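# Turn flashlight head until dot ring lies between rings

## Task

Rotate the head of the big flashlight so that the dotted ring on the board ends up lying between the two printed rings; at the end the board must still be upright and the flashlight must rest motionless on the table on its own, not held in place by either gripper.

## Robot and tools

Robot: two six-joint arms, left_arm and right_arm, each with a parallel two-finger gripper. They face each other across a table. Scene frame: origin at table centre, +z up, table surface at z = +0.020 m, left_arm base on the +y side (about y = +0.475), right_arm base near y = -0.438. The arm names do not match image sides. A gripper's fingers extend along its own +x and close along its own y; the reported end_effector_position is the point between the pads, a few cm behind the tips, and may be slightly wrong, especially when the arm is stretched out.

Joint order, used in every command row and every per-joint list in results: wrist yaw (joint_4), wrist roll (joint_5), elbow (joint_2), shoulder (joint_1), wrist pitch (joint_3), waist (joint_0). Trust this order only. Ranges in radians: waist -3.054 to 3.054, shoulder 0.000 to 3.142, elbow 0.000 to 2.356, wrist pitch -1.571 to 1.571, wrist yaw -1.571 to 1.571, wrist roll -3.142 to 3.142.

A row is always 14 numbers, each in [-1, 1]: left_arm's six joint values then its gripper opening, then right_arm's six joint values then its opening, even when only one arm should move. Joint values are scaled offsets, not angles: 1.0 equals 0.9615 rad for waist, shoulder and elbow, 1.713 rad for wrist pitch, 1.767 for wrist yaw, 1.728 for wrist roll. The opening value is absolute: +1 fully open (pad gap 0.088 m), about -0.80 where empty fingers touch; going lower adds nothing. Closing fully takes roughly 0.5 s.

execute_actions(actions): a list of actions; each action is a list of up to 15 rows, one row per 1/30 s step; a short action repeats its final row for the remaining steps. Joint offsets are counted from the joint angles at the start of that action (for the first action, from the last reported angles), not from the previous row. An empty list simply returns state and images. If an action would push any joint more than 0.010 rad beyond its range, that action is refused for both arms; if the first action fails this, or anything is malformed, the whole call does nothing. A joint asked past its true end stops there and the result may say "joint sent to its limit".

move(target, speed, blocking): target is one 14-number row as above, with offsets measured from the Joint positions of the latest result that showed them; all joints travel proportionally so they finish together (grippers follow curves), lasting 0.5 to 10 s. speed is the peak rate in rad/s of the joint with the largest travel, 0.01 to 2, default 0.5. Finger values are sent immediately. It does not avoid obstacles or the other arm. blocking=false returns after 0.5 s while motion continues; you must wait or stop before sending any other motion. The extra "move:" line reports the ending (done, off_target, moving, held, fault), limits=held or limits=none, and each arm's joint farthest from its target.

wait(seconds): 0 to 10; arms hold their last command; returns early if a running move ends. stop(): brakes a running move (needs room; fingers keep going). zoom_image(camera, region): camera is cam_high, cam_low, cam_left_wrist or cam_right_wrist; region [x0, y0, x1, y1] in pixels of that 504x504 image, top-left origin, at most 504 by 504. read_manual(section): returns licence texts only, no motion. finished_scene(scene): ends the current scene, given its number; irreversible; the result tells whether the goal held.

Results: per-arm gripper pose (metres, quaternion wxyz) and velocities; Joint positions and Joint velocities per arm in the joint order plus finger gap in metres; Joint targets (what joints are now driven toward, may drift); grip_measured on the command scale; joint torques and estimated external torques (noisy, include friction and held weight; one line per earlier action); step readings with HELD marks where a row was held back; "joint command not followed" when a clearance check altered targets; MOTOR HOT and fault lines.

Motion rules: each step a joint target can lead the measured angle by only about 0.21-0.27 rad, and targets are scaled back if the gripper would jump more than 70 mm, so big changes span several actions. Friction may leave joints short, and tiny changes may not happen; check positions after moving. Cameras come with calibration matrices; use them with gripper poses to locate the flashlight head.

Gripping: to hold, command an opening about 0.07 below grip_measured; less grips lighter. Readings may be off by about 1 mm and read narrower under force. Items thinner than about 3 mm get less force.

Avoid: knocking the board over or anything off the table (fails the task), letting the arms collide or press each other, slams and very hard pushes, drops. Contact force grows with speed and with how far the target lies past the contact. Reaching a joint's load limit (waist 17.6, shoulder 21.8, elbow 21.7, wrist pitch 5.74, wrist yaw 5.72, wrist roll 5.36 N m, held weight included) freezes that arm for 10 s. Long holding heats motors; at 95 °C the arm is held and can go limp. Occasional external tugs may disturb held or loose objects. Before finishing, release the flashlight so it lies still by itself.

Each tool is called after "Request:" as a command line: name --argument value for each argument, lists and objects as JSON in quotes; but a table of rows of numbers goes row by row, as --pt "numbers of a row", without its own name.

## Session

Request:
execute_actions --actions '[]'

Scene clock: 0.00 s.
left_arm: end_effector_position=(-0.1006, +0.3287, +0.1800) grip_measured=+0.665 end_effector_quat_wxyz=(-0.206, +0.684, -0.164, -0.680) end_effector_velocity=(+0.001, +0.002, +0.001) end_effector_angular_velocity=(-0.001, -0.007, -0.015) | right_arm: end_effector_position=(+0.1724, -0.2025, +0.2229) grip_measured=+0.280 end_effector_quat_wxyz=(+0.435, -0.722, +0.313, +0.437) end_effector_velocity=(-0.005, -0.003, -0.001) end_effector_angular_velocity=(+0.008, +0.039, -0.007)
Joint names: [wrist yaw, wrist roll, elbow, shoulder, wrist pitch, waist]
Joint positions: left_arm=[ 0.009  1.584  0.963  1.222 -1.371 -0.525  0.072] | right_arm=[ 0.406 -1.026  1.249  1.604 -1.035 -0.603  0.053]
Joint velocities: left_arm=[-0.007  0.007 -0.002 -0.007 -0.007 -0.007  0.   ] | right_arm=[-0.037  0.007 -0.002 -0.007 -0.022 -0.007 -0.   ]
Joint torques (N m, as the arm reports them, + toward a larger angle): no reading
External joint torques (N m, as the arm's controller estimates them; a push from outside toward a larger angle lowers the number): no reading
Heat: left arm: hottest shoulder 40 °C (+0.0 °C/min); right arm: hottest shoulder 33 °C (+0.0 °C/min).
Joint targets: left_arm=[0.009 1.584 0.963 1.222 -1.371 -0.525] | right_arm=[0.406 -1.026 1.249 1.604 -1.035 -0.603]
camera_calibration (this result's frames):
cam_left_wrist: T_world_to_cam=[[0.480653, 0.876853, -0.0100507, -0.226417], [0.816474, -0.443315, 0.369923, 0.187432], [0.319912, -0.18601, -0.929008, 0.335743], [0, 0, 0, 1]] pos_world=[-0.151614, 0.344078, 0.240296]
cam_right_wrist: T_world_to_cam=[[0.806169, 0.452964, 0.380677, -0.126153], [0.215388, -0.823897, 0.524215, -0.28796], [0.55109, -0.340613, -0.761763, 0.0822154], [0, 0, 0, 1]] pos_world=[0.118416, -0.152103, 0.261605]

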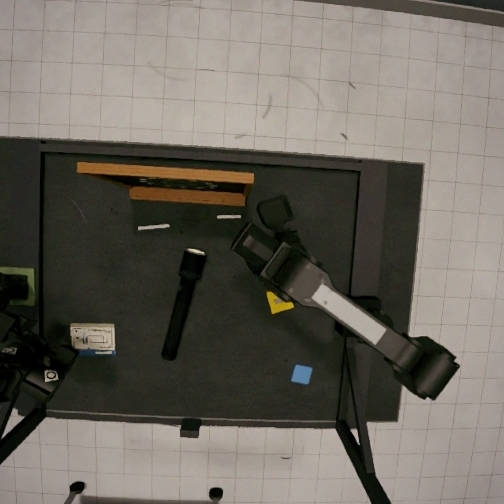

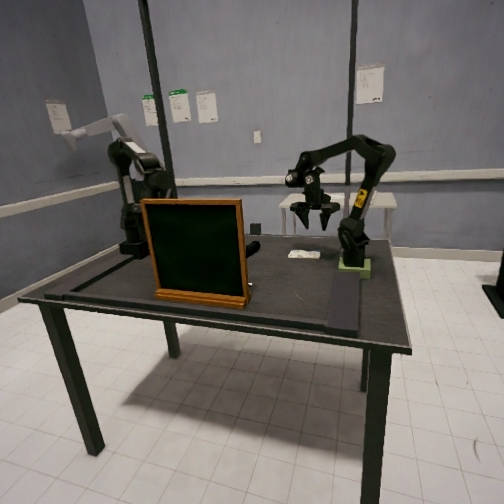

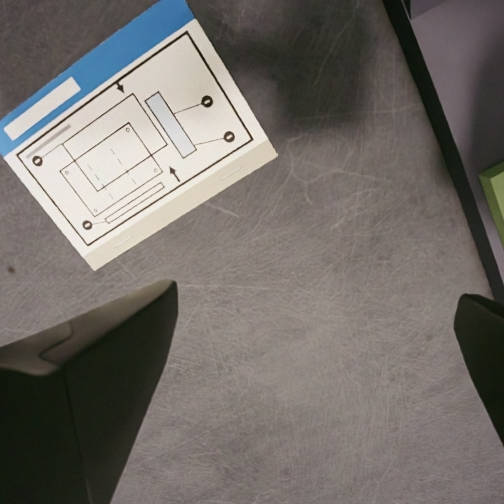

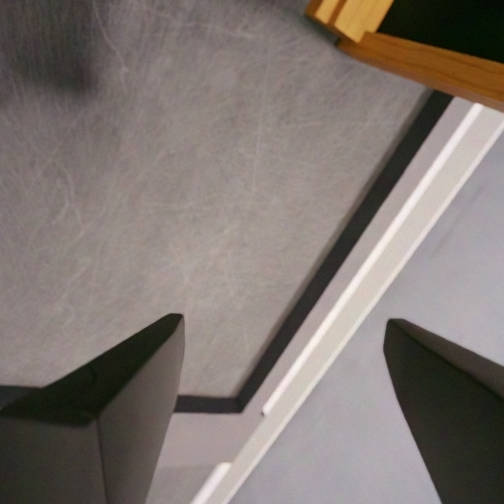

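Request:
zoom_image --camera "cam_high" --region '[70, 150, 290, 380]'

Region (70, 150, 290, 380) of cam_high's 504x504 image, scaled by 2.191, with more detail than that image has; it fills the left 482 columns of this view, and the rest is white.

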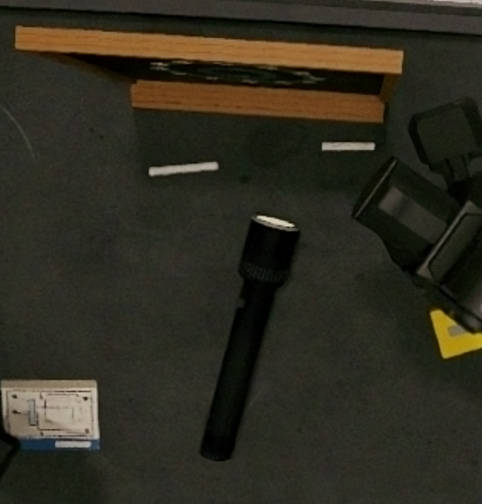

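Request:
move --target '[0,0.04,0.57,0.55,0.03,0.395,0.4,-0.23,0.75,0.2,-0.15,-0.057,0.373,1]' --speed 1.3

Request:
move --target '[0,0,0.58,0.645,0.03,0,0.4,0,0.745,0.12,0.1,0,0,1]' --speed 1.1

Scene clock: 15.63 s.
left_arm: end_effector_position=(-0.0615, +0.1598, +0.1969) grip_measured=+0.402 end_effector_quat_wxyz=(-0.073, +0.700, -0.080, -0.706) end_effector_velocity=(-0.000, +0.002, -0.001) end_effector_angular_velocity=(+0.013, +0.006, +0.010) | right_arm: end_effector_position=(+0.0204, -0.1200, +0.2998) grip_measured=+0.993 end_effector_quat_wxyz=(+0.687, -0.263, +0.496, +0.462) end_effector_velocity=(-0.001, -0.002, -0.001) end_effector_angular_velocity=(-0.006, +0.005, +0.007)
Joint names: [wrist yaw, wrist roll, elbow, shoulder, wrist pitch, waist]
Joint positions: left_arm=[ 0.009  1.65   1.501  1.739 -1.322 -0.148  0.059] | right_arm=[ 0.003  0.264  1.426  1.473 -1.131 -0.247  0.088]
Joint velocities: left_arm=[ 0.007 -0.007 -0.002  0.002 -0.007  0.002  0.   ] | right_arm=[-0.007 -0.007 -0.002 -0.002 -0.007 -0.002 -0.   ]
Joint torques (N m, as the arm reports them, + toward a larger angle): left_arm=[ 0.04  0.08  8.46 -5.88  0.22  0.25] | right_arm=[-0.07  0.15  6.95 -7.78  0.96  0.28]
External joint torques (N m, as the arm's controller estimates them; a push from outside toward a larger angle lowers the number): left_arm=[-0.03  0.08  2.66  1.22 -0.08  0.26] | right_arm=[-0.07  0.15  0.93 -2.46  0.01  0.28]
Heat: left arm: hottest shoulder 39 °C (-3.8 °C/min); right arm: hottest shoulder 34 °C (+3.8 °C/min).
Joint targets: left_arm=[0.009 1.653 1.511 1.750 -1.319 -0.145] | right_arm=[0.000 0.270 1.442 1.460 -1.133 -0.244]
move: off_target (left_arm, right_arm); limits=none; left_arm: farthest joint: the shoulder, 0.012 radians from its target (0.529 radians at the start); right_arm: farthest joint: the elbow, 0.016 radians from its target (0.192 radians at the start)
camera_calibration (this result's frames):
cam_left_wrist: T_world_to_cam=[[0.188041, 0.978993, -0.0788299, -0.117655], [0.917988, -0.146651, 0.3685, 0.0334639], [0.349199, -0.141658, -0.926279, 0.301624], [0, 0, 0, 1]] pos_world=[-0.113922, 0.162819, 0.257782]
cam_right_wrist: T_world_to_cam=[[0.903534, -0.425141, -0.0536757, -0.0474638], [-0.427711, -0.902409, -0.0521642, -0.0510742], [-0.0262603, 0.0700898, -0.997195, 0.384357], [0, 0, 0, 1]] pos_world=[0.0311335, -0.0932081, 0.378067]

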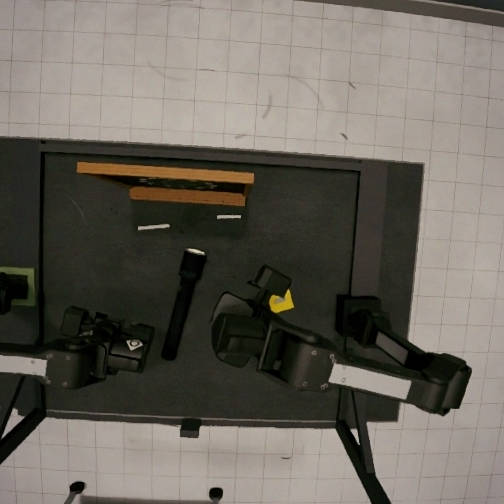

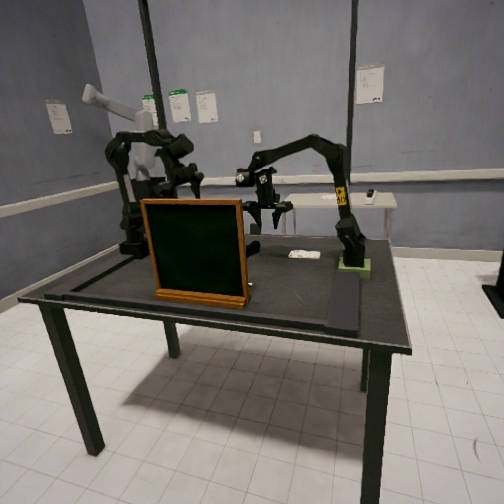

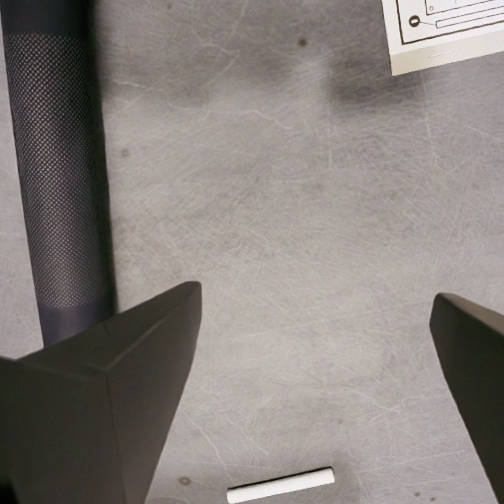

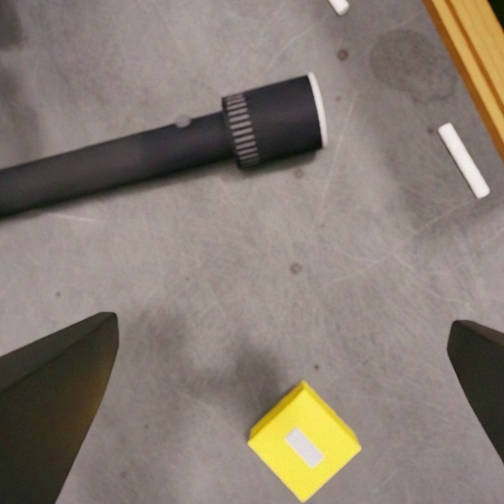

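Scene clock: 17.60 s.
left_arm: end_effector_position=(-0.0806, +0.0232, +0.1113) grip_measured=+0.402 end_effector_quat_wxyz=(-0.076, +0.700, -0.078, -0.706) end_effector_velocity=(-0.002, +0.001, -0.000) end_effector_angular_velocity=(+0.006, -0.008, +0.000) | right_arm: end_effector_position=(+0.0255, -0.0960, +0.3061) grip_measured=+0.994 end_effector_quat_wxyz=(+0.707, +0.205, +0.672, +0.079) end_effector_velocity=(-0.004, +0.003, +0.001) end_effector_angular_velocity=(+0.011, +0.015, +0.018)
Joint names: [wrist yaw, wrist roll, elbow, shoulder, wrist pitch, waist]
Joint positions: left_arm=[ 0.009  1.65   2.048  2.343 -1.273 -0.148  0.059] | right_arm=[ 0.003  1.545  1.525  1.557 -1.131 -0.247  0.088]
Joint velocities: left_arm=[-0.007 -0.007  0.002  0.002 -0.007 -0.007 -0.   ] | right_arm=[-0.022 -0.007  0.002  0.002  0.007  0.002 -0.   ]
Joint torques (N m, as the arm reports them, + toward a larger angle): left_arm=[ 0.06  0.02  8.39 -9.17  0.17 -0.03] | right_arm=[ 0.03  0.18  6.98 -5.48  1.09  0.02]
External joint torques (N m, as the arm's controller estimates them; a push from outside toward a larger angle lowers the number): left_arm=[-0.01  0.02  2.54  2.14 -0.13  0.05] | right_arm=[-0.02  0.2   1.01  0.36  0.15  0.01]
Heat: left arm: hottest shoulder 39 °C (-3.4 °C/min); right arm: hottest shoulder 34 °C (+3.4 °C/min).
Joint targets: left_arm=[0.009 1.650 2.059 2.359 -1.271 -0.148] | right_arm=[0.003 1.551 1.541 1.569 -1.131 -0.247]
move: off_target (left_arm, right_arm); limits=none; left_arm: farthest joint: the shoulder, 0.016 radians from its target (0.620 radians at the start); right_arm: farthest joint: the elbow, 0.016 radians from its target (0.116 radians at the start)
camera_calibration (this result's frames):
cam_left_wrist: T_world_to_cam=[[0.188124, 0.979586, -0.0708516, 0.0120026], [0.917578, -0.149574, 0.368345, 0.0625784], [0.350228, -0.134306, -0.926985, 0.209685], [0, 0, 0, 1]] pos_world=[-0.133116, 0.0257645, 0.172175]
cam_right_wrist: T_world_to_cam=[[-0.138429, -0.921545, -0.362756, 0.0320143], [-0.959683, 0.0343417, 0.278977, -0.0247811], [-0.244632, 0.386749, -0.889146, 0.391994], [0, 0, 0, 1]] pos_world=[0.0765441, -0.12125, 0.367066]

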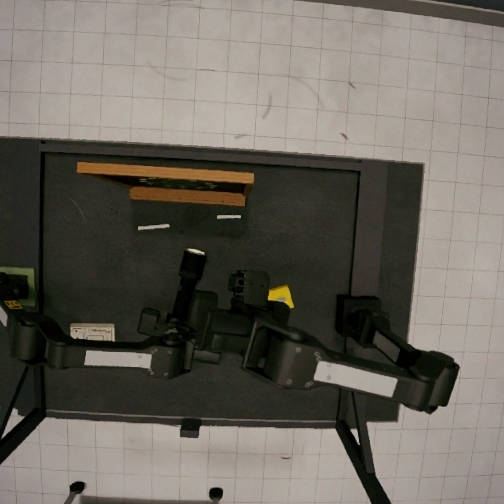

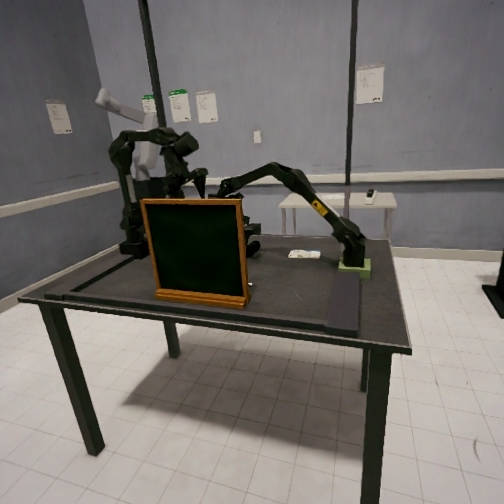

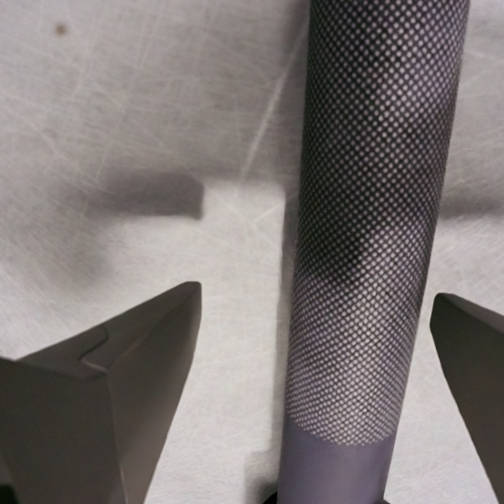

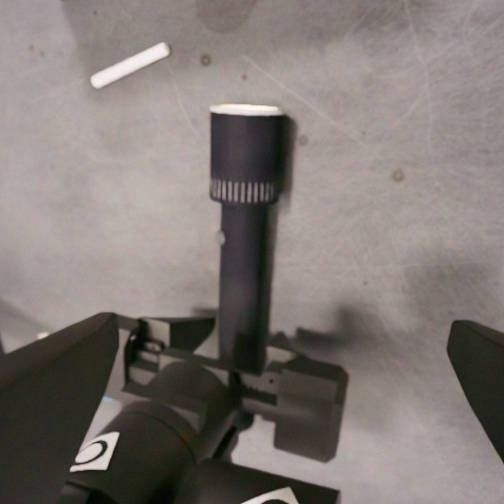

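Request:
move --target '[0,0,-0.225,-0.035,0.103,0,0.8,0,0,0,0,0,0,1]' --speed 0.4

Scene clock: 22.63 s.
left_arm: end_effector_position=(-0.0789, +0.0350, +0.0720) grip_measured=+0.797 end_effector_quat_wxyz=(-0.077, +0.700, -0.077, -0.706) end_effector_velocity=(+0.003, +0.003, -0.001) end_effector_angular_velocity=(+0.011, -0.009, +0.024) | right_arm: end_effector_position=(+0.0255, -0.0960, +0.3061) grip_measured=+0.994 end_effector_quat_wxyz=(+0.707, +0.205, +0.672, +0.079) end_effector_velocity=(-0.004, +0.002, +0.002) end_effector_angular_velocity=(+0.015, +0.014, +0.018)
Joint names: [wrist yaw, wrist roll, elbow, shoulder, wrist pitch, waist]
Joint positions: left_arm=[ 0.009  1.65   1.846  2.318 -1.099 -0.148  0.078] | right_arm=[ 0.003  1.545  1.525  1.557 -1.131 -0.247  0.088]
Joint velocities: left_arm=[-0.007 -0.022 -0.007 -0.002 -0.007  0.002 -0.   ] | right_arm=[-0.022 -0.007  0.002 -0.002  0.007  0.002 -0.   ]
Joint torques (N m, as the arm reports them, + toward a larger angle): left_arm=[  0.08   0.     5.14 -11.52   0.2   -0.01] | right_arm=[ 0.03 -0.01  5.29 -6.93  1.09  0.02]
External joint torques (N m, as the arm's controller estimates them; a push from outside toward a larger angle lowers the number): left_arm=[ 0.01  0.   -0.49 -0.56 -0.07 -0.07] | right_arm=[-0.01  0.01 -0.76 -1.01  0.13 -0.03]
Heat: left arm: hottest shoulder 41 °C (+2.7 °C/min); right arm: hottest shoulder 35 °C (+5.3 °C/min).
Joint targets: left_arm=[0.009 1.650 1.832 2.310 -1.097 -0.148] | right_arm=[0.003 1.545 1.525 1.557 -1.131 -0.247]
move: off_target (left_arm); limits=none; left_arm: farthest joint: the elbow, 0.014 radians from its target (0.217 radians at the start); right_arm: farthest joint: the waist, 0.000 radians from its target (0.000 radians at the start)
camera_calibration (this result's frames):
cam_left_wrist: T_world_to_cam=[[0.18815, 0.97977, -0.0681912, -0.00283655], [0.917442, -0.150548, 0.368288, 0.0773381], [0.350571, -0.131855, -0.927208, 0.174197], [0, 0, 0, 1]] pos_world=[-0.131488, 0.0373909, 0.13284]
cam_right_wrist: T_world_to_cam=[[-0.138805, -0.921485, -0.362765, 0.0320325], [-0.95963, 0.0346688, 0.27912, -0.0247948], [-0.244628, 0.386864, -0.889097, 0.39199], [0, 0, 0, 1]] pos_world=[0.0765442, -0.12127, 0.367058]

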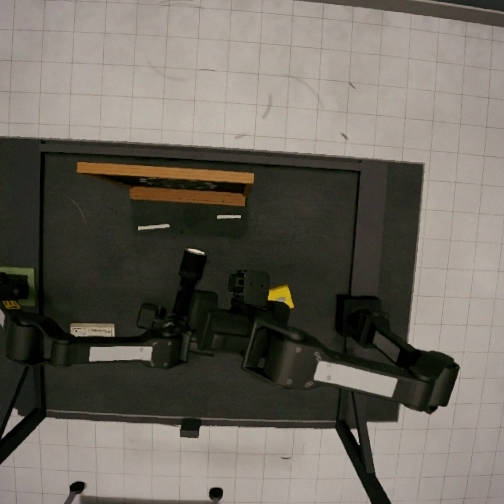

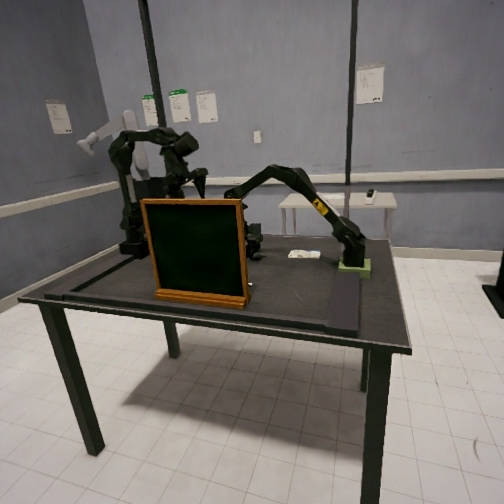

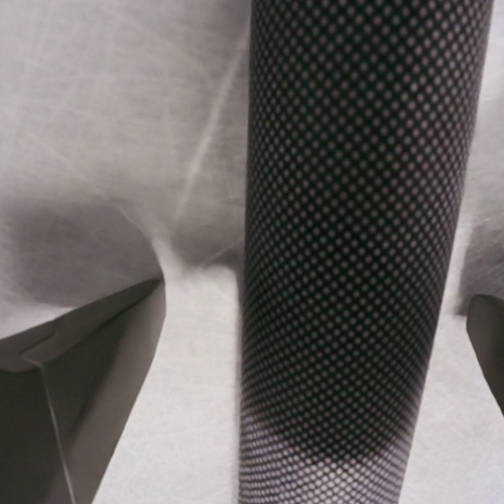

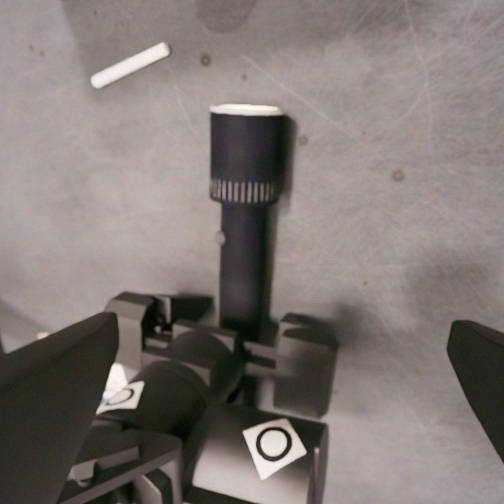

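Request:
move --target '[0,0,0,0,0,0,-0.45,0,0,0,0,0,0,1]'

Request:
move --target '[0,0,0.2,-0.06,-0.135,0,-0.45,0,0,0.3,0.4,0,0,1]' --speed 0.5

Scene clock: 26.13 s.
left_arm: end_effector_position=(-0.0789, +0.0352, +0.0720) grip_measured=-0.102 end_effector_quat_wxyz=(-0.078, +0.700, -0.076, -0.706) end_effector_velocity=(-0.002, +0.003, -0.002) end_effector_angular_velocity=(+0.011, -0.009, -0.000) | right_arm: end_effector_position=(+0.0255, -0.0960, +0.3061) grip_measured=+0.994 end_effector_quat_wxyz=(+0.707, +0.205, +0.672, +0.079) end_effector_velocity=(-0.001, -0.002, -0.001) end_effector_angular_velocity=(-0.009, -0.006, +0.034)
Joint names: [wrist yaw, wrist roll, elbow, shoulder, wrist pitch, waist]
Joint positions: left_arm=[ 0.009  1.65   1.846  2.318 -1.1   -0.148  0.034] | right_arm=[ 0.003  1.545  1.525  1.557 -1.131 -0.247  0.088]
Joint velocities: left_arm=[-0.007 -0.007 -0.002  0.002 -0.007 -0.007  0.   ] | right_arm=[-0.007 -0.037 -0.002 -0.002 -0.007 -0.002 -0.   ]
Joint torques (N m, as the arm reports them, + toward a larger angle): left_arm=[  0.07  -0.01   6.92 -10.64   0.05   0.15] | right_arm=[ 0.03 -0.01  5.29 -6.92  1.09  0.01]
External joint torques (N m, as the arm's controller estimates them; a push from outside toward a larger angle lowers the number): left_arm=[ 0.   -0.01  1.22  0.33 -0.25  0.21] | right_arm=[-0.03  0.02 -0.68 -1.03  0.17  0.01]
Heat: left arm: hottest shoulder 43 °C (+6.9 °C/min); right arm: hottest shoulder 35 °C (+4.6 °C/min).
Joint targets: left_arm=[0.009 1.650 1.846 2.318 -1.100 -0.148] | right_arm=[0.003 1.545 1.525 1.557 -1.131 -0.247]
move: done; limits=none; left_arm: farthest joint: the wrist pitch, 0.001 radians from its target (0.000 radians at the start); right_arm: farthest joint: the waist, 0.000 radians from its target (0.000 radians at the start)
camera_calibration (this result's frames):
cam_left_wrist: T_world_to_cam=[[0.18816, 0.979847, -0.0670508, -0.00316931], [0.917383, -0.150965, 0.368263, 0.0773554], [0.350719, -0.130804, -0.927301, 0.174199], [0, 0, 0, 1]] pos_world=[-0.131463, 0.0375692, 0.132835]
cam_right_wrist: T_world_to_cam=[[-0.138805, -0.921485, -0.362765, 0.0320325], [-0.95963, 0.0346688, 0.27912, -0.0247948], [-0.244628, 0.386864, -0.889097, 0.39199], [0, 0, 0, 1]] pos_world=[0.0765442, -0.12127, 0.367058]

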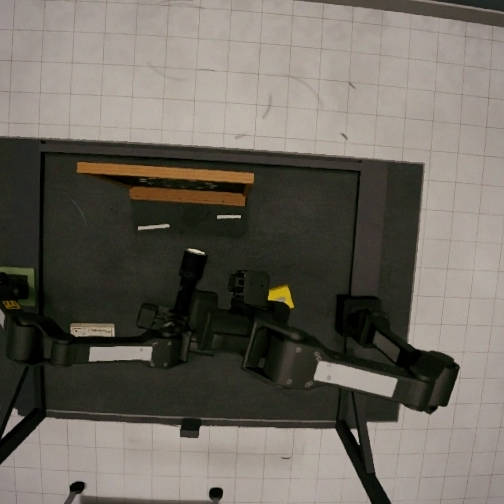

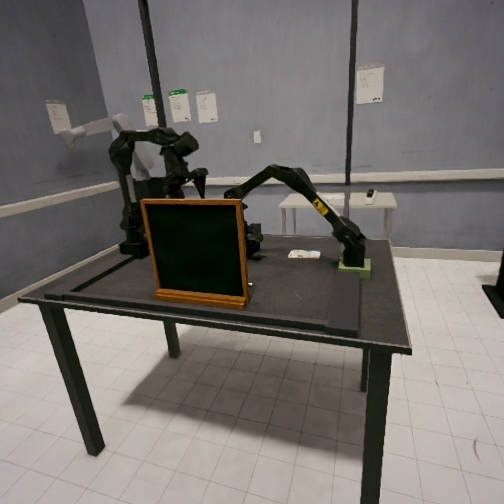

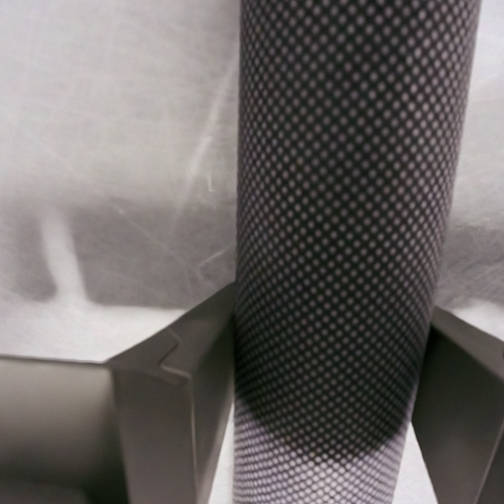

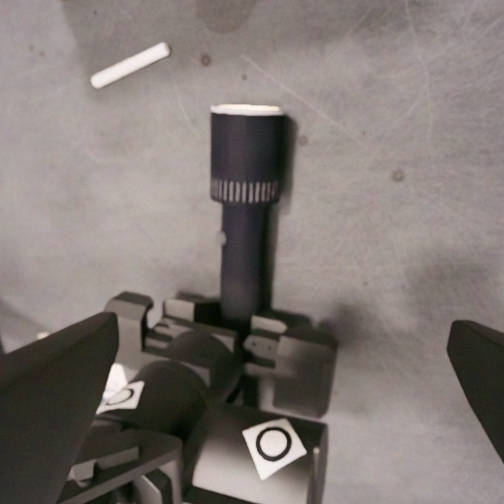

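Scene clock: 27.57 s.
left_arm: end_effector_position=(-0.0780, +0.0414, +0.1238) grip_measured=-0.103 end_effector_quat_wxyz=(-0.091, +0.700, -0.063, -0.706) end_effector_velocity=(-0.000, -0.001, +0.000) end_effector_angular_velocity=(-0.008, -0.007, +0.019) | right_arm: end_effector_position=(+0.0419, -0.0180, +0.2577) grip_measured=+0.994 end_effector_quat_wxyz=(+0.709, +0.172, +0.682, +0.045) end_effector_velocity=(-0.000, -0.002, -0.002) end_effector_angular_velocity=(-0.011, +0.007, +0.007)
Joint names: [wrist yaw, wrist roll, elbow, shoulder, wrist pitch, waist]
Joint positions: left_arm=[ 0.009  1.65   2.011  2.293 -1.327 -0.148  0.034] | right_arm=[ 0.003  1.545  1.798  1.928 -1.131 -0.247  0.088]
Joint velocities: left_arm=[-0.007 -0.022 -0.002 -0.002  0.007 -0.002 -0.   ] | right_arm=[-0.007 -0.007 -0.002  0.002 -0.007 -0.002 -0.   ]
Joint torques (N m, as the arm reports them, + toward a larger angle): left_arm=[  0.03  -0.03  10.3  -14.28  -0.44  -0.22] | right_arm=[ 0.03  0.    6.82 -8.12  0.93  0.02]
External joint torques (N m, as the arm's controller estimates them; a push from outside toward a larger angle lowers the number): left_arm=[-0.04 -0.03  4.5  -3.28 -0.67 -0.21] | right_arm=[-0.03  0.01  0.88  0.37  0.15  0.02]
Heat: left arm: hottest shoulder 45 °C (+10.9 °C/min); right arm: hottest shoulder 35 °C (+4.4 °C/min).
Joint targets: left_arm=[0.009 1.650 2.038 2.260 -1.332 -0.148] | right_arm=[0.003 1.545 1.813 1.942 -1.131 -0.247]
move: off_target (left_arm, right_arm); limits=none; left_arm: farthest joint: the shoulder, 0.033 radians from its target (0.057 radians at the start); right_arm: farthest joint: the elbow, 0.015 radians from its target (0.288 radians at the start)
camera_calibration (this result's frames):
cam_left_wrist: T_world_to_cam=[[0.188782, 0.981545, -0.0305257, -0.010477], [0.915458, -0.164652, 0.367187, 0.0589751], [0.355384, -0.0972632, -0.929646, 0.221988], [0, 0, 0, 1]] pos_world=[-0.130902, 0.0415853, 0.184396]
cam_right_wrist: T_world_to_cam=[[-0.14517, -0.951761, -0.270327, 0.0645664], [-0.953871, 0.062064, 0.293731, -0.00175291], [-0.262785, 0.300498, -0.916867, 0.329119], [0, 0, 0, 1]] pos_world=[0.0941885, -0.0373391, 0.319727]

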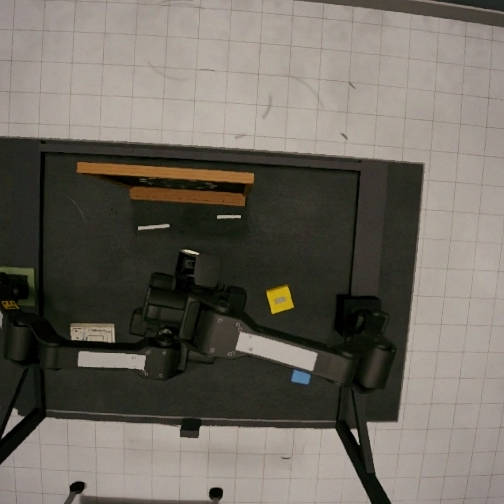

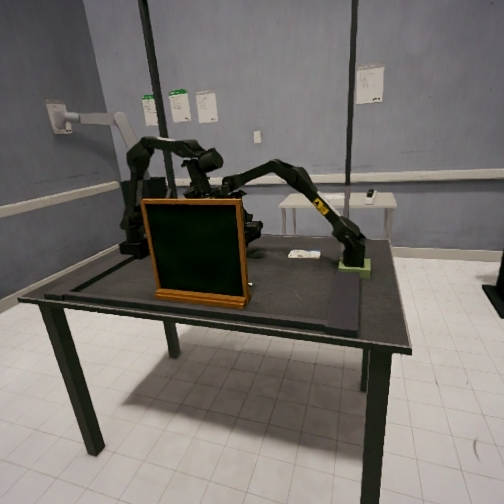

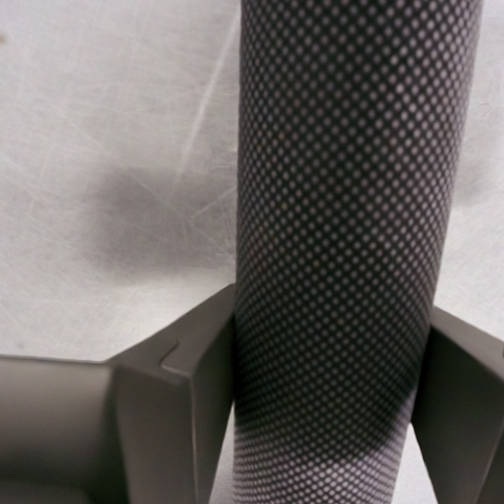

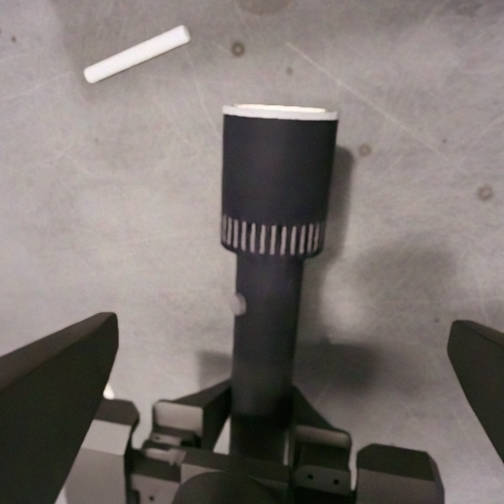

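Request:
move --target '[0,0,0,-0.03,0,0,-0.45,0,0,-0.83,-0.27,0.55,-0.02,1]' --speed 1.0

Request:
move --target '[0,0,0,-0.03,0,0,-0.45,0,0,0.1,0.27,0.1,0,1]' --speed 0.5

Scene clock: 34.80 s.
left_arm: end_effector_position=(-0.0780, +0.0416, +0.1223) grip_measured=-0.103 end_effector_quat_wxyz=(-0.092, +0.700, -0.062, -0.706) end_effector_velocity=(-0.000, -0.002, +0.002) end_effector_angular_velocity=(-0.013, -0.006, +0.005) | right_arm: end_effector_position=(+0.0469, -0.0284, +0.1806) grip_measured=+0.994 end_effector_quat_wxyz=(+0.692, +0.308, +0.629, +0.176) end_effector_velocity=(+0.002, -0.001, -0.001) end_effector_angular_velocity=(+0.000, -0.011, -0.002)
Joint names: [wrist yaw, wrist roll, elbow, shoulder, wrist pitch, waist]
Joint positions: left_arm=[ 0.009  1.65   2.011  2.297 -1.327 -0.148  0.034] | right_arm=[ 0.003  1.545  1.012  1.685 -0.192 -0.264  0.088]
Joint velocities: left_arm=[-0.007 -0.007  0.002 -0.002  0.007 -0.002 -0.   ] | right_arm=[ 0.007 -0.007 -0.007 -0.002  0.007 -0.002  0.   ]
Joint torques (N m, as the arm reports them, + toward a larger angle): left_arm=[  0.06  -0.01   7.09 -13.82  -0.12  -0.06] | right_arm=[  0.02  -0.02   4.26 -10.12   1.73  -0.28]
External joint torques (N m, as the arm's controller estimates them; a push from outside toward a larger angle lowers the number): left_arm=[-0.01 -0.01  1.32 -2.85 -0.34 -0.06] | right_arm=[-0.03  0.02 -1.81 -3.23  0.4  -0.22]
Heat: left arm: hottest shoulder 50 °C (+17.2 °C/min); right arm: hottest shoulder 36 °C (+5.2 °C/min). Fold the left arm in close to its base before you think long.
Joint targets: left_arm=[0.009 1.650 2.011 2.264 -1.327 -0.148] | right_arm=[0.003 1.545 1.000 1.668 -0.189 -0.266]
MOTOR HOT: a motor of the left arm reached 50 °C. Now the hottest motor of the left arm, the shoulder, reports 50 °C. The temperature limit of the motors' drives, at which the controller stops that arm, is 95 °C. To cool a motor, set the load down, stop pushing, or move to a pose that needs little force.
move: off_target (left_arm, right_arm); limits=none; left_arm: farthest joint: the shoulder, 0.032 radians from its target (0.029 radians at the start); right_arm: farthest joint: the shoulder, 0.017 radians from its target (0.260 radians at the start)
camera_calibration (this result's frames):
cam_left_wrist: T_world_to_cam=[[0.188797, 0.981653, -0.0267175, -0.0111872], [0.915264, -0.166039, 0.367046, 0.0596031], [0.355876, -0.0937508, -0.929819, 0.22049], [0, 0, 0, 1]] pos_world=[-0.130907, 0.0415495, 0.182839]
cam_right_wrist: T_world_to_cam=[[-0.121547, -0.775467, -0.619578, 0.101543], [-0.975494, -0.0220125, 0.218921, 0.0384787], [-0.183405, 0.631004, -0.753788, 0.23906], [0, 0, 0, 1]] pos_world=[0.0937229, -0.0712576, 0.234691]

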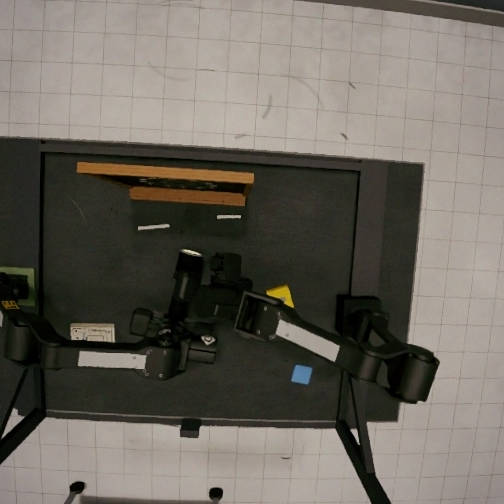

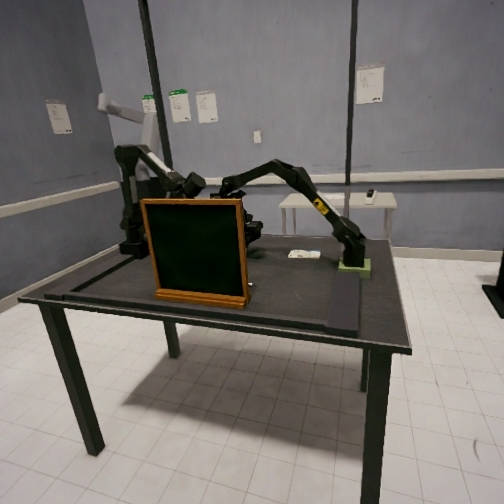

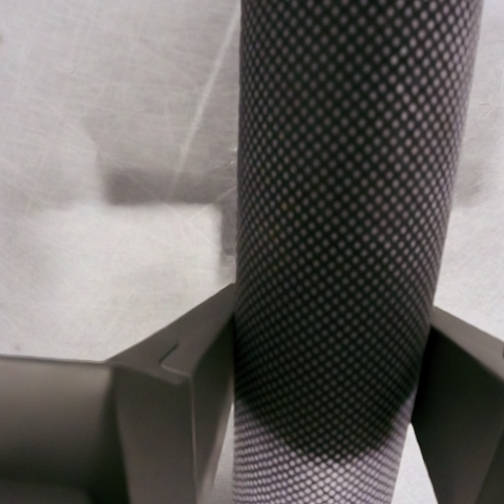

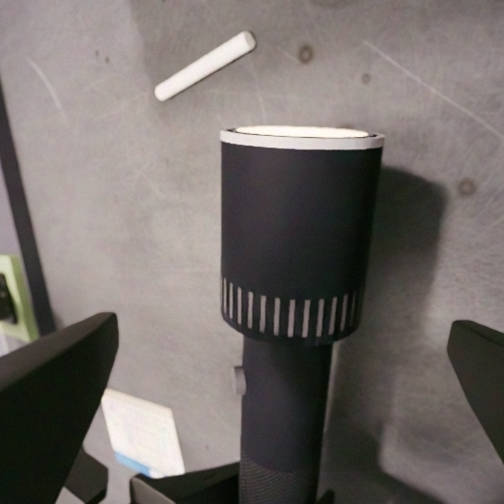

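Scene clock: 35.93 s.
left_arm: end_effector_position=(-0.0780, +0.0416, +0.1221) grip_measured=-0.103 end_effector_quat_wxyz=(-0.092, +0.700, -0.062, -0.706) end_effector_velocity=(+0.004, -0.002, +0.000) end_effector_angular_velocity=(-0.010, -0.021, +0.009) | right_arm: end_effector_position=(+0.0565, +0.0138, +0.1302) grip_measured=+0.994 end_effector_quat_wxyz=(+0.691, +0.310, +0.628, +0.178) end_effector_velocity=(+0.002, -0.003, -0.003) end_effector_angular_velocity=(-0.014, -0.007, -0.002)
Joint names: [wrist yaw, wrist roll, elbow, shoulder, wrist pitch, waist]
Joint positions: left_arm=[ 0.009  1.65   2.011  2.297 -1.327 -0.148  0.034] | right_arm=[ 0.003  1.545  1.093  1.931 -0.024 -0.264  0.088]
Joint velocities: left_arm=[-0.022 -0.007 -0.002 -0.002  0.007  0.002 -0.   ] | right_arm=[ 0.007 -0.007 -0.002  0.002 -0.007 -0.002 -0.   ]
Joint torques (N m, as the arm reports them, + toward a larger angle): left_arm=[  0.08  -0.01   7.02 -13.78  -0.11  -0.1 ] | right_arm=[ 0.02 -0.02  6.4  -7.75  1.75  0.03]
External joint torques (N m, as the arm's controller estimates them; a push from outside toward a larger angle lowers the number): left_arm=[ 0.02 -0.02  1.24 -2.81 -0.34 -0.19] | right_arm=[-0.03  0.01  0.72  0.51  0.43  0.04]
Heat: left arm: hottest shoulder 51 °C (+18.4 °C/min); right arm: hottest shoulder 36 °C (+5.0 °C/min). Fold the left arm in close to its base before you think long.
Joint targets: left_arm=[0.009 1.650 2.011 2.268 -1.327 -0.148] | right_arm=[0.003 1.545 1.108 1.945 -0.021 -0.264]
MOTOR HOT: still on. Now the hottest motor of the left arm, the shoulder, reports 51 °C; a drive's own limit is 95 °C.
move: off_target (left_arm, right_arm); limits=none; left_arm: farthest joint: the shoulder, 0.029 radians from its target (0.028 radians at the start); right_arm: farthest joint: the elbow, 0.015 radians from its target (0.096 radians at the start)
camera_calibration (this result's frames):
cam_left_wrist: T_world_to_cam=[[0.188798, 0.981663, -0.0263366, -0.0112505], [0.915244, -0.166178, 0.367032, 0.0596681], [0.355925, -0.0933995, -0.929835, 0.220333], [0, 0, 0, 1]] pos_world=[-0.130909, 0.0415387, 0.182677]
cam_right_wrist: T_world_to_cam=[[-0.120916, -0.772694, -0.623156, 0.104557], [-0.975716, -0.0229872, 0.217829, 0.0599767], [-0.18264, 0.634363, -0.75115, 0.175797], [0, 0, 0, 1]] pos_world=[0.10327, -0.0293496, 0.18414]

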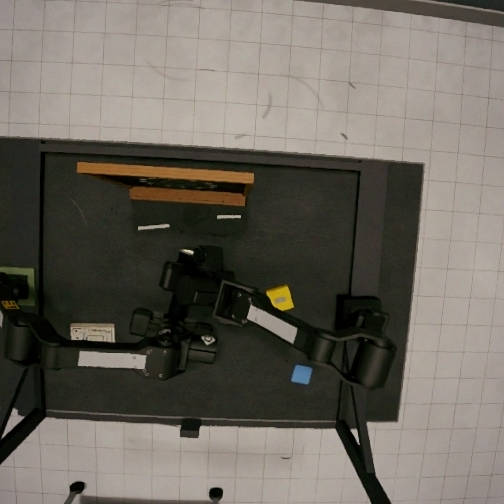

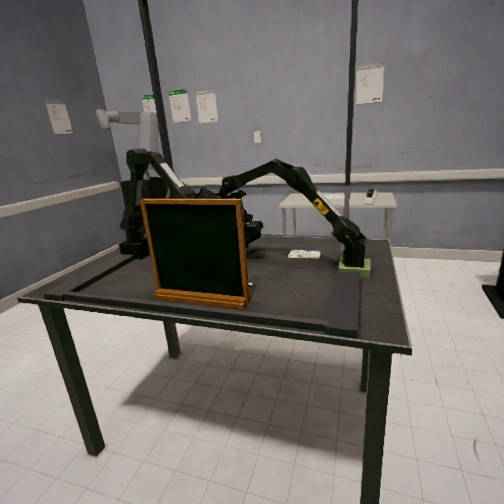

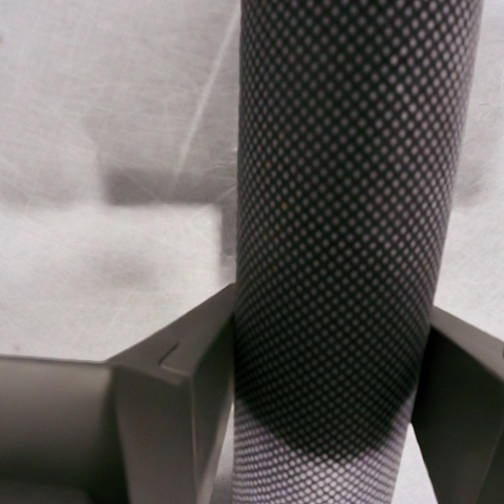

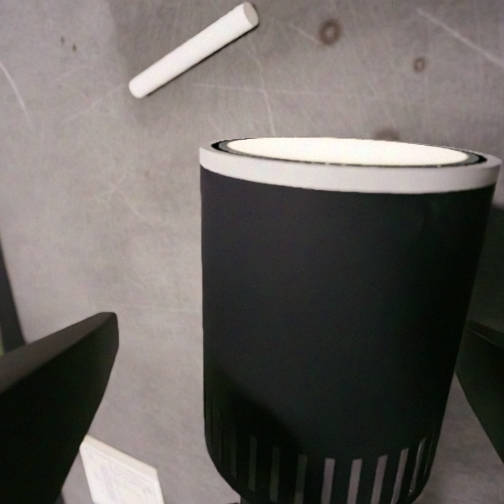

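Request:
move --target '[0,0,0,-0.03,0,0,-0.45,0,0,0.01,0.055,0.02,0,1]' --speed 0.3

Request:
move --target '[0,0,0,-0.03,0,0,-0.45,0,0,0,0,0,0,0]'

Scene clock: 39.67 s.
left_arm: end_effector_position=(-0.0780, +0.0417, +0.1220) grip_measured=-0.103 end_effector_quat_wxyz=(-0.092, +0.700, -0.062, -0.706) end_effector_velocity=(-0.000, -0.001, -0.002) end_effector_angular_velocity=(-0.003, -0.007, +0.005) | right_arm: end_effector_position=(+0.0571, +0.0163, +0.1174) grip_measured=+0.994 end_effector_quat_wxyz=(+0.692, +0.307, +0.629, +0.175) end_effector_velocity=(-0.002, -0.000, -0.001) end_effector_angular_velocity=(-0.009, -0.005, +0.040)
Joint names: [wrist yaw, wrist roll, elbow, shoulder, wrist pitch, waist]
Joint positions: left_arm=[ 0.009  1.65   2.01   2.297 -1.327 -0.148  0.034] | right_arm=[ 0.003  1.545  1.093  1.969  0.007 -0.264  0.088]
Joint velocities: left_arm=[-0.007 -0.007 -0.002  0.002  0.007 -0.002 -0.   ] | right_arm=[-0.022 -0.037  0.002  0.002 -0.007 -0.002 -0.   ]
Joint torques (N m, as the arm reports them, + toward a larger angle): left_arm=[  0.07   0.03   7.03 -13.65  -0.11  -0.05] | right_arm=[ 0.02 -0.02  5.9  -7.69  1.74  0.02]
External joint torques (N m, as the arm's controller estimates them; a push from outside toward a larger angle lowers the number): left_arm=[ 0.    0.03  1.33 -2.79 -0.32  0.03] | right_arm=[-0.02  0.02  0.37  0.62  0.42  0.06]
Heat: left arm: hottest shoulder 53 °C (+19.7 °C/min); right arm: hottest shoulder 36 °C (+4.5 °C/min). Fold the left arm in close to its base before you think long.
Joint targets: left_arm=[0.009 1.650 2.010 2.268 -1.327 -0.148] | right_arm=[0.003 1.545 1.103 1.984 0.010 -0.264]
MOTOR HOT: still on. Now the hottest motor of the left arm, the shoulder, reports 53 °C; a drive's own limit is 95 °C.
move: off_target (left_arm, right_arm); limits=none; left_arm: farthest joint: the shoulder, 0.029 radians from its target (0.029 radians at the start); right_arm: farthest joint: the shoulder, 0.015 radians from its target (0.053 radians at the start)
camera_calibration (this result's frames):
cam_left_wrist: T_world_to_cam=[[0.1888, 0.981673, -0.0259558, -0.0113872], [0.915225, -0.166316, 0.367018, 0.0597114], [0.355974, -0.0930482, -0.929852, 0.220242], [0, 0, 0, 1]] pos_world=[-0.1309, 0.0416026, 0.182582]
cam_right_wrist: T_world_to_cam=[[-0.121967, -0.777307, -0.617185, 0.0980325], [-0.975346, -0.0213601, 0.219647, 0.0631114], [-0.183916, 0.628759, -0.755538, 0.165398], [0, 0, 0, 1]] pos_world=[0.103932, -0.0264463, 0.171607]

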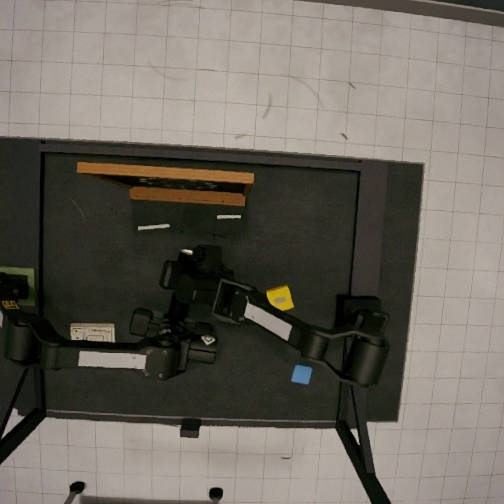

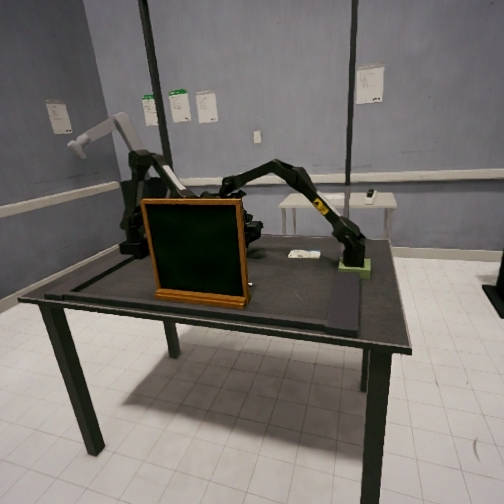

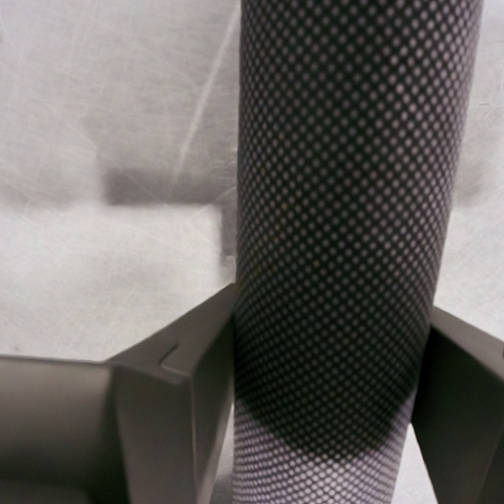

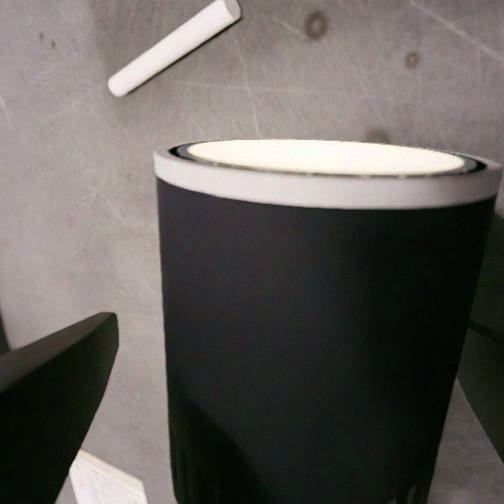

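Scene clock: 40.37 s.
left_arm: end_effector_position=(-0.0779, +0.0421, +0.1216) grip_measured=-0.104 end_effector_quat_wxyz=(-0.092, +0.700, -0.061, -0.706) end_effector_velocity=(+0.000, +0.001, +0.002) end_effector_angular_velocity=(+0.001, -0.008, +0.005) | right_arm: end_effector_position=(+0.0570, +0.0160, +0.1171) grip_measured=+0.302 end_effector_quat_wxyz=(+0.692, +0.307, +0.630, +0.174) end_effector_velocity=(+0.002, -0.002, -0.001) end_effector_angular_velocity=(-0.007, +0.001, -0.013)
Joint names: [wrist yaw, wrist roll, elbow, shoulder, wrist pitch, waist]
Joint positions: left_arm=[ 0.009  1.648  2.009  2.297 -1.327 -0.148  0.034] | right_arm=[ 0.003  1.545  1.093  1.969  0.005 -0.264  0.054]
Joint velocities: left_arm=[-0.007 -0.007  0.002 -0.002 -0.007 -0.002  0.   ] | right_arm=[ 0.007  0.007 -0.002 -0.002 -0.007 -0.002 -0.   ]
Joint torques (N m, as the arm reports them, + toward a larger angle): left_arm=[  0.05   0.07   7.11 -13.66  -0.07  -0.18] | right_arm=[ 0.02 -0.02  4.73 -9.48  1.65  0.03]
External joint torques (N m, as the arm's controller estimates them; a push from outside toward a larger angle lowers the number): left_arm=[-0.02  0.07  1.33 -2.66 -0.28 -0.18] | right_arm=[-0.03  0.02 -0.79 -1.15  0.34  0.04]
Heat: left arm: hottest shoulder 54 °C (+20.8 °C/min); right arm: hottest shoulder 36 °C (+4.5 °C/min). Fold the left arm in close to its base before you think long.
Joint targets: left_arm=[0.009 1.650 2.010 2.268 -1.327 -0.148] | right_arm=[0.003 1.545 1.093 1.969 0.007 -0.264]
MOTOR HOT: still on. Now the hottest motor of the left arm, the shoulder, reports 54 °C; a drive's own limit is 95 °C.
move: off_target (left_arm); limits=none; left_arm: farthest joint: the shoulder, 0.029 radians from its target (0.029 radians at the start); right_arm: farthest joint: the wrist pitch, 0.002 radians from its target (0.000 radians at the start)
camera_calibration (this result's frames):
cam_left_wrist: T_world_to_cam=[[0.187311, 0.982007, -0.0240341, -0.0121203], [0.915356, -0.165616, 0.367008, 0.0598659], [0.356424, -0.0907445, -0.929907, 0.219799], [0, 0, 0, 1]] pos_world=[-0.13087, 0.0417625, 0.18213]
cam_right_wrist: T_world_to_cam=[[-0.122228, -0.778454, -0.615687, 0.0974749], [-0.975252, -0.0209511, 0.220099, 0.06303], [-0.184237, 0.627352, -0.756628, 0.165546], [0, 0, 0, 1]] pos_world=[0.103884, -0.0266554, 0.171398]

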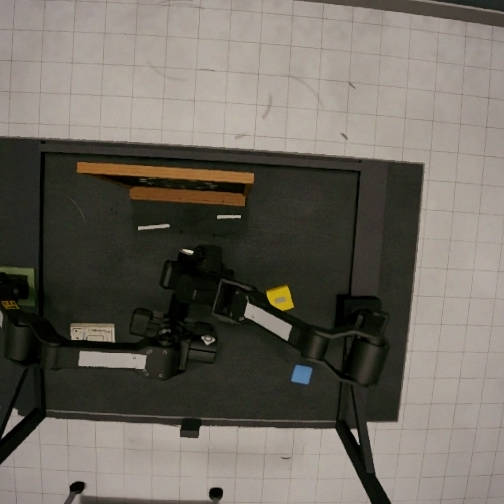

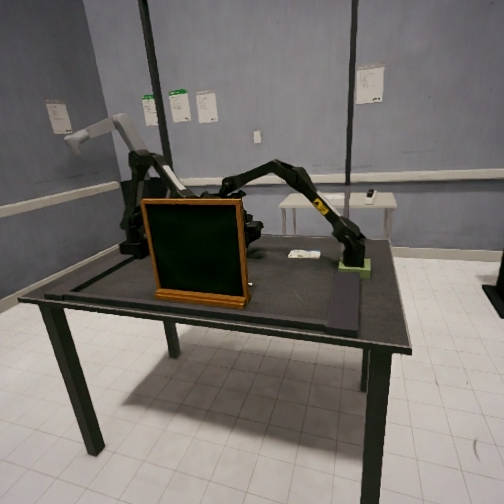

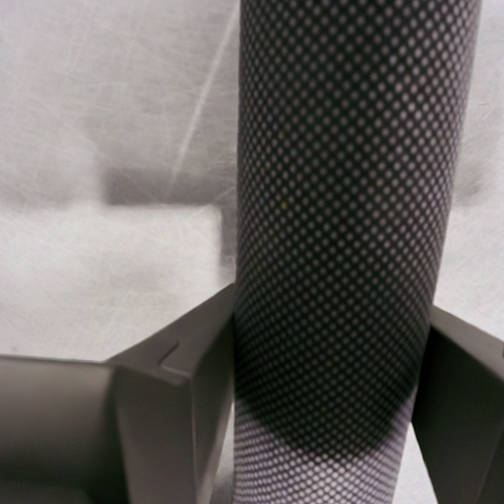

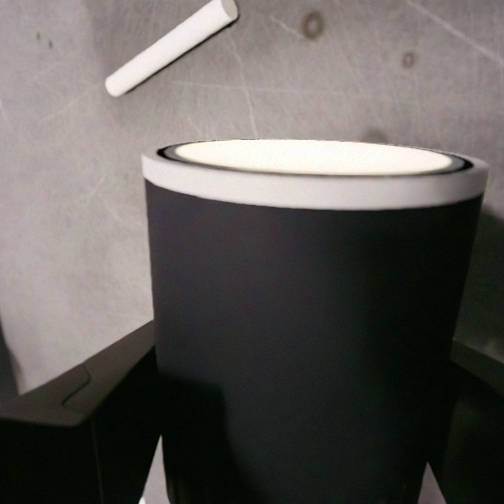

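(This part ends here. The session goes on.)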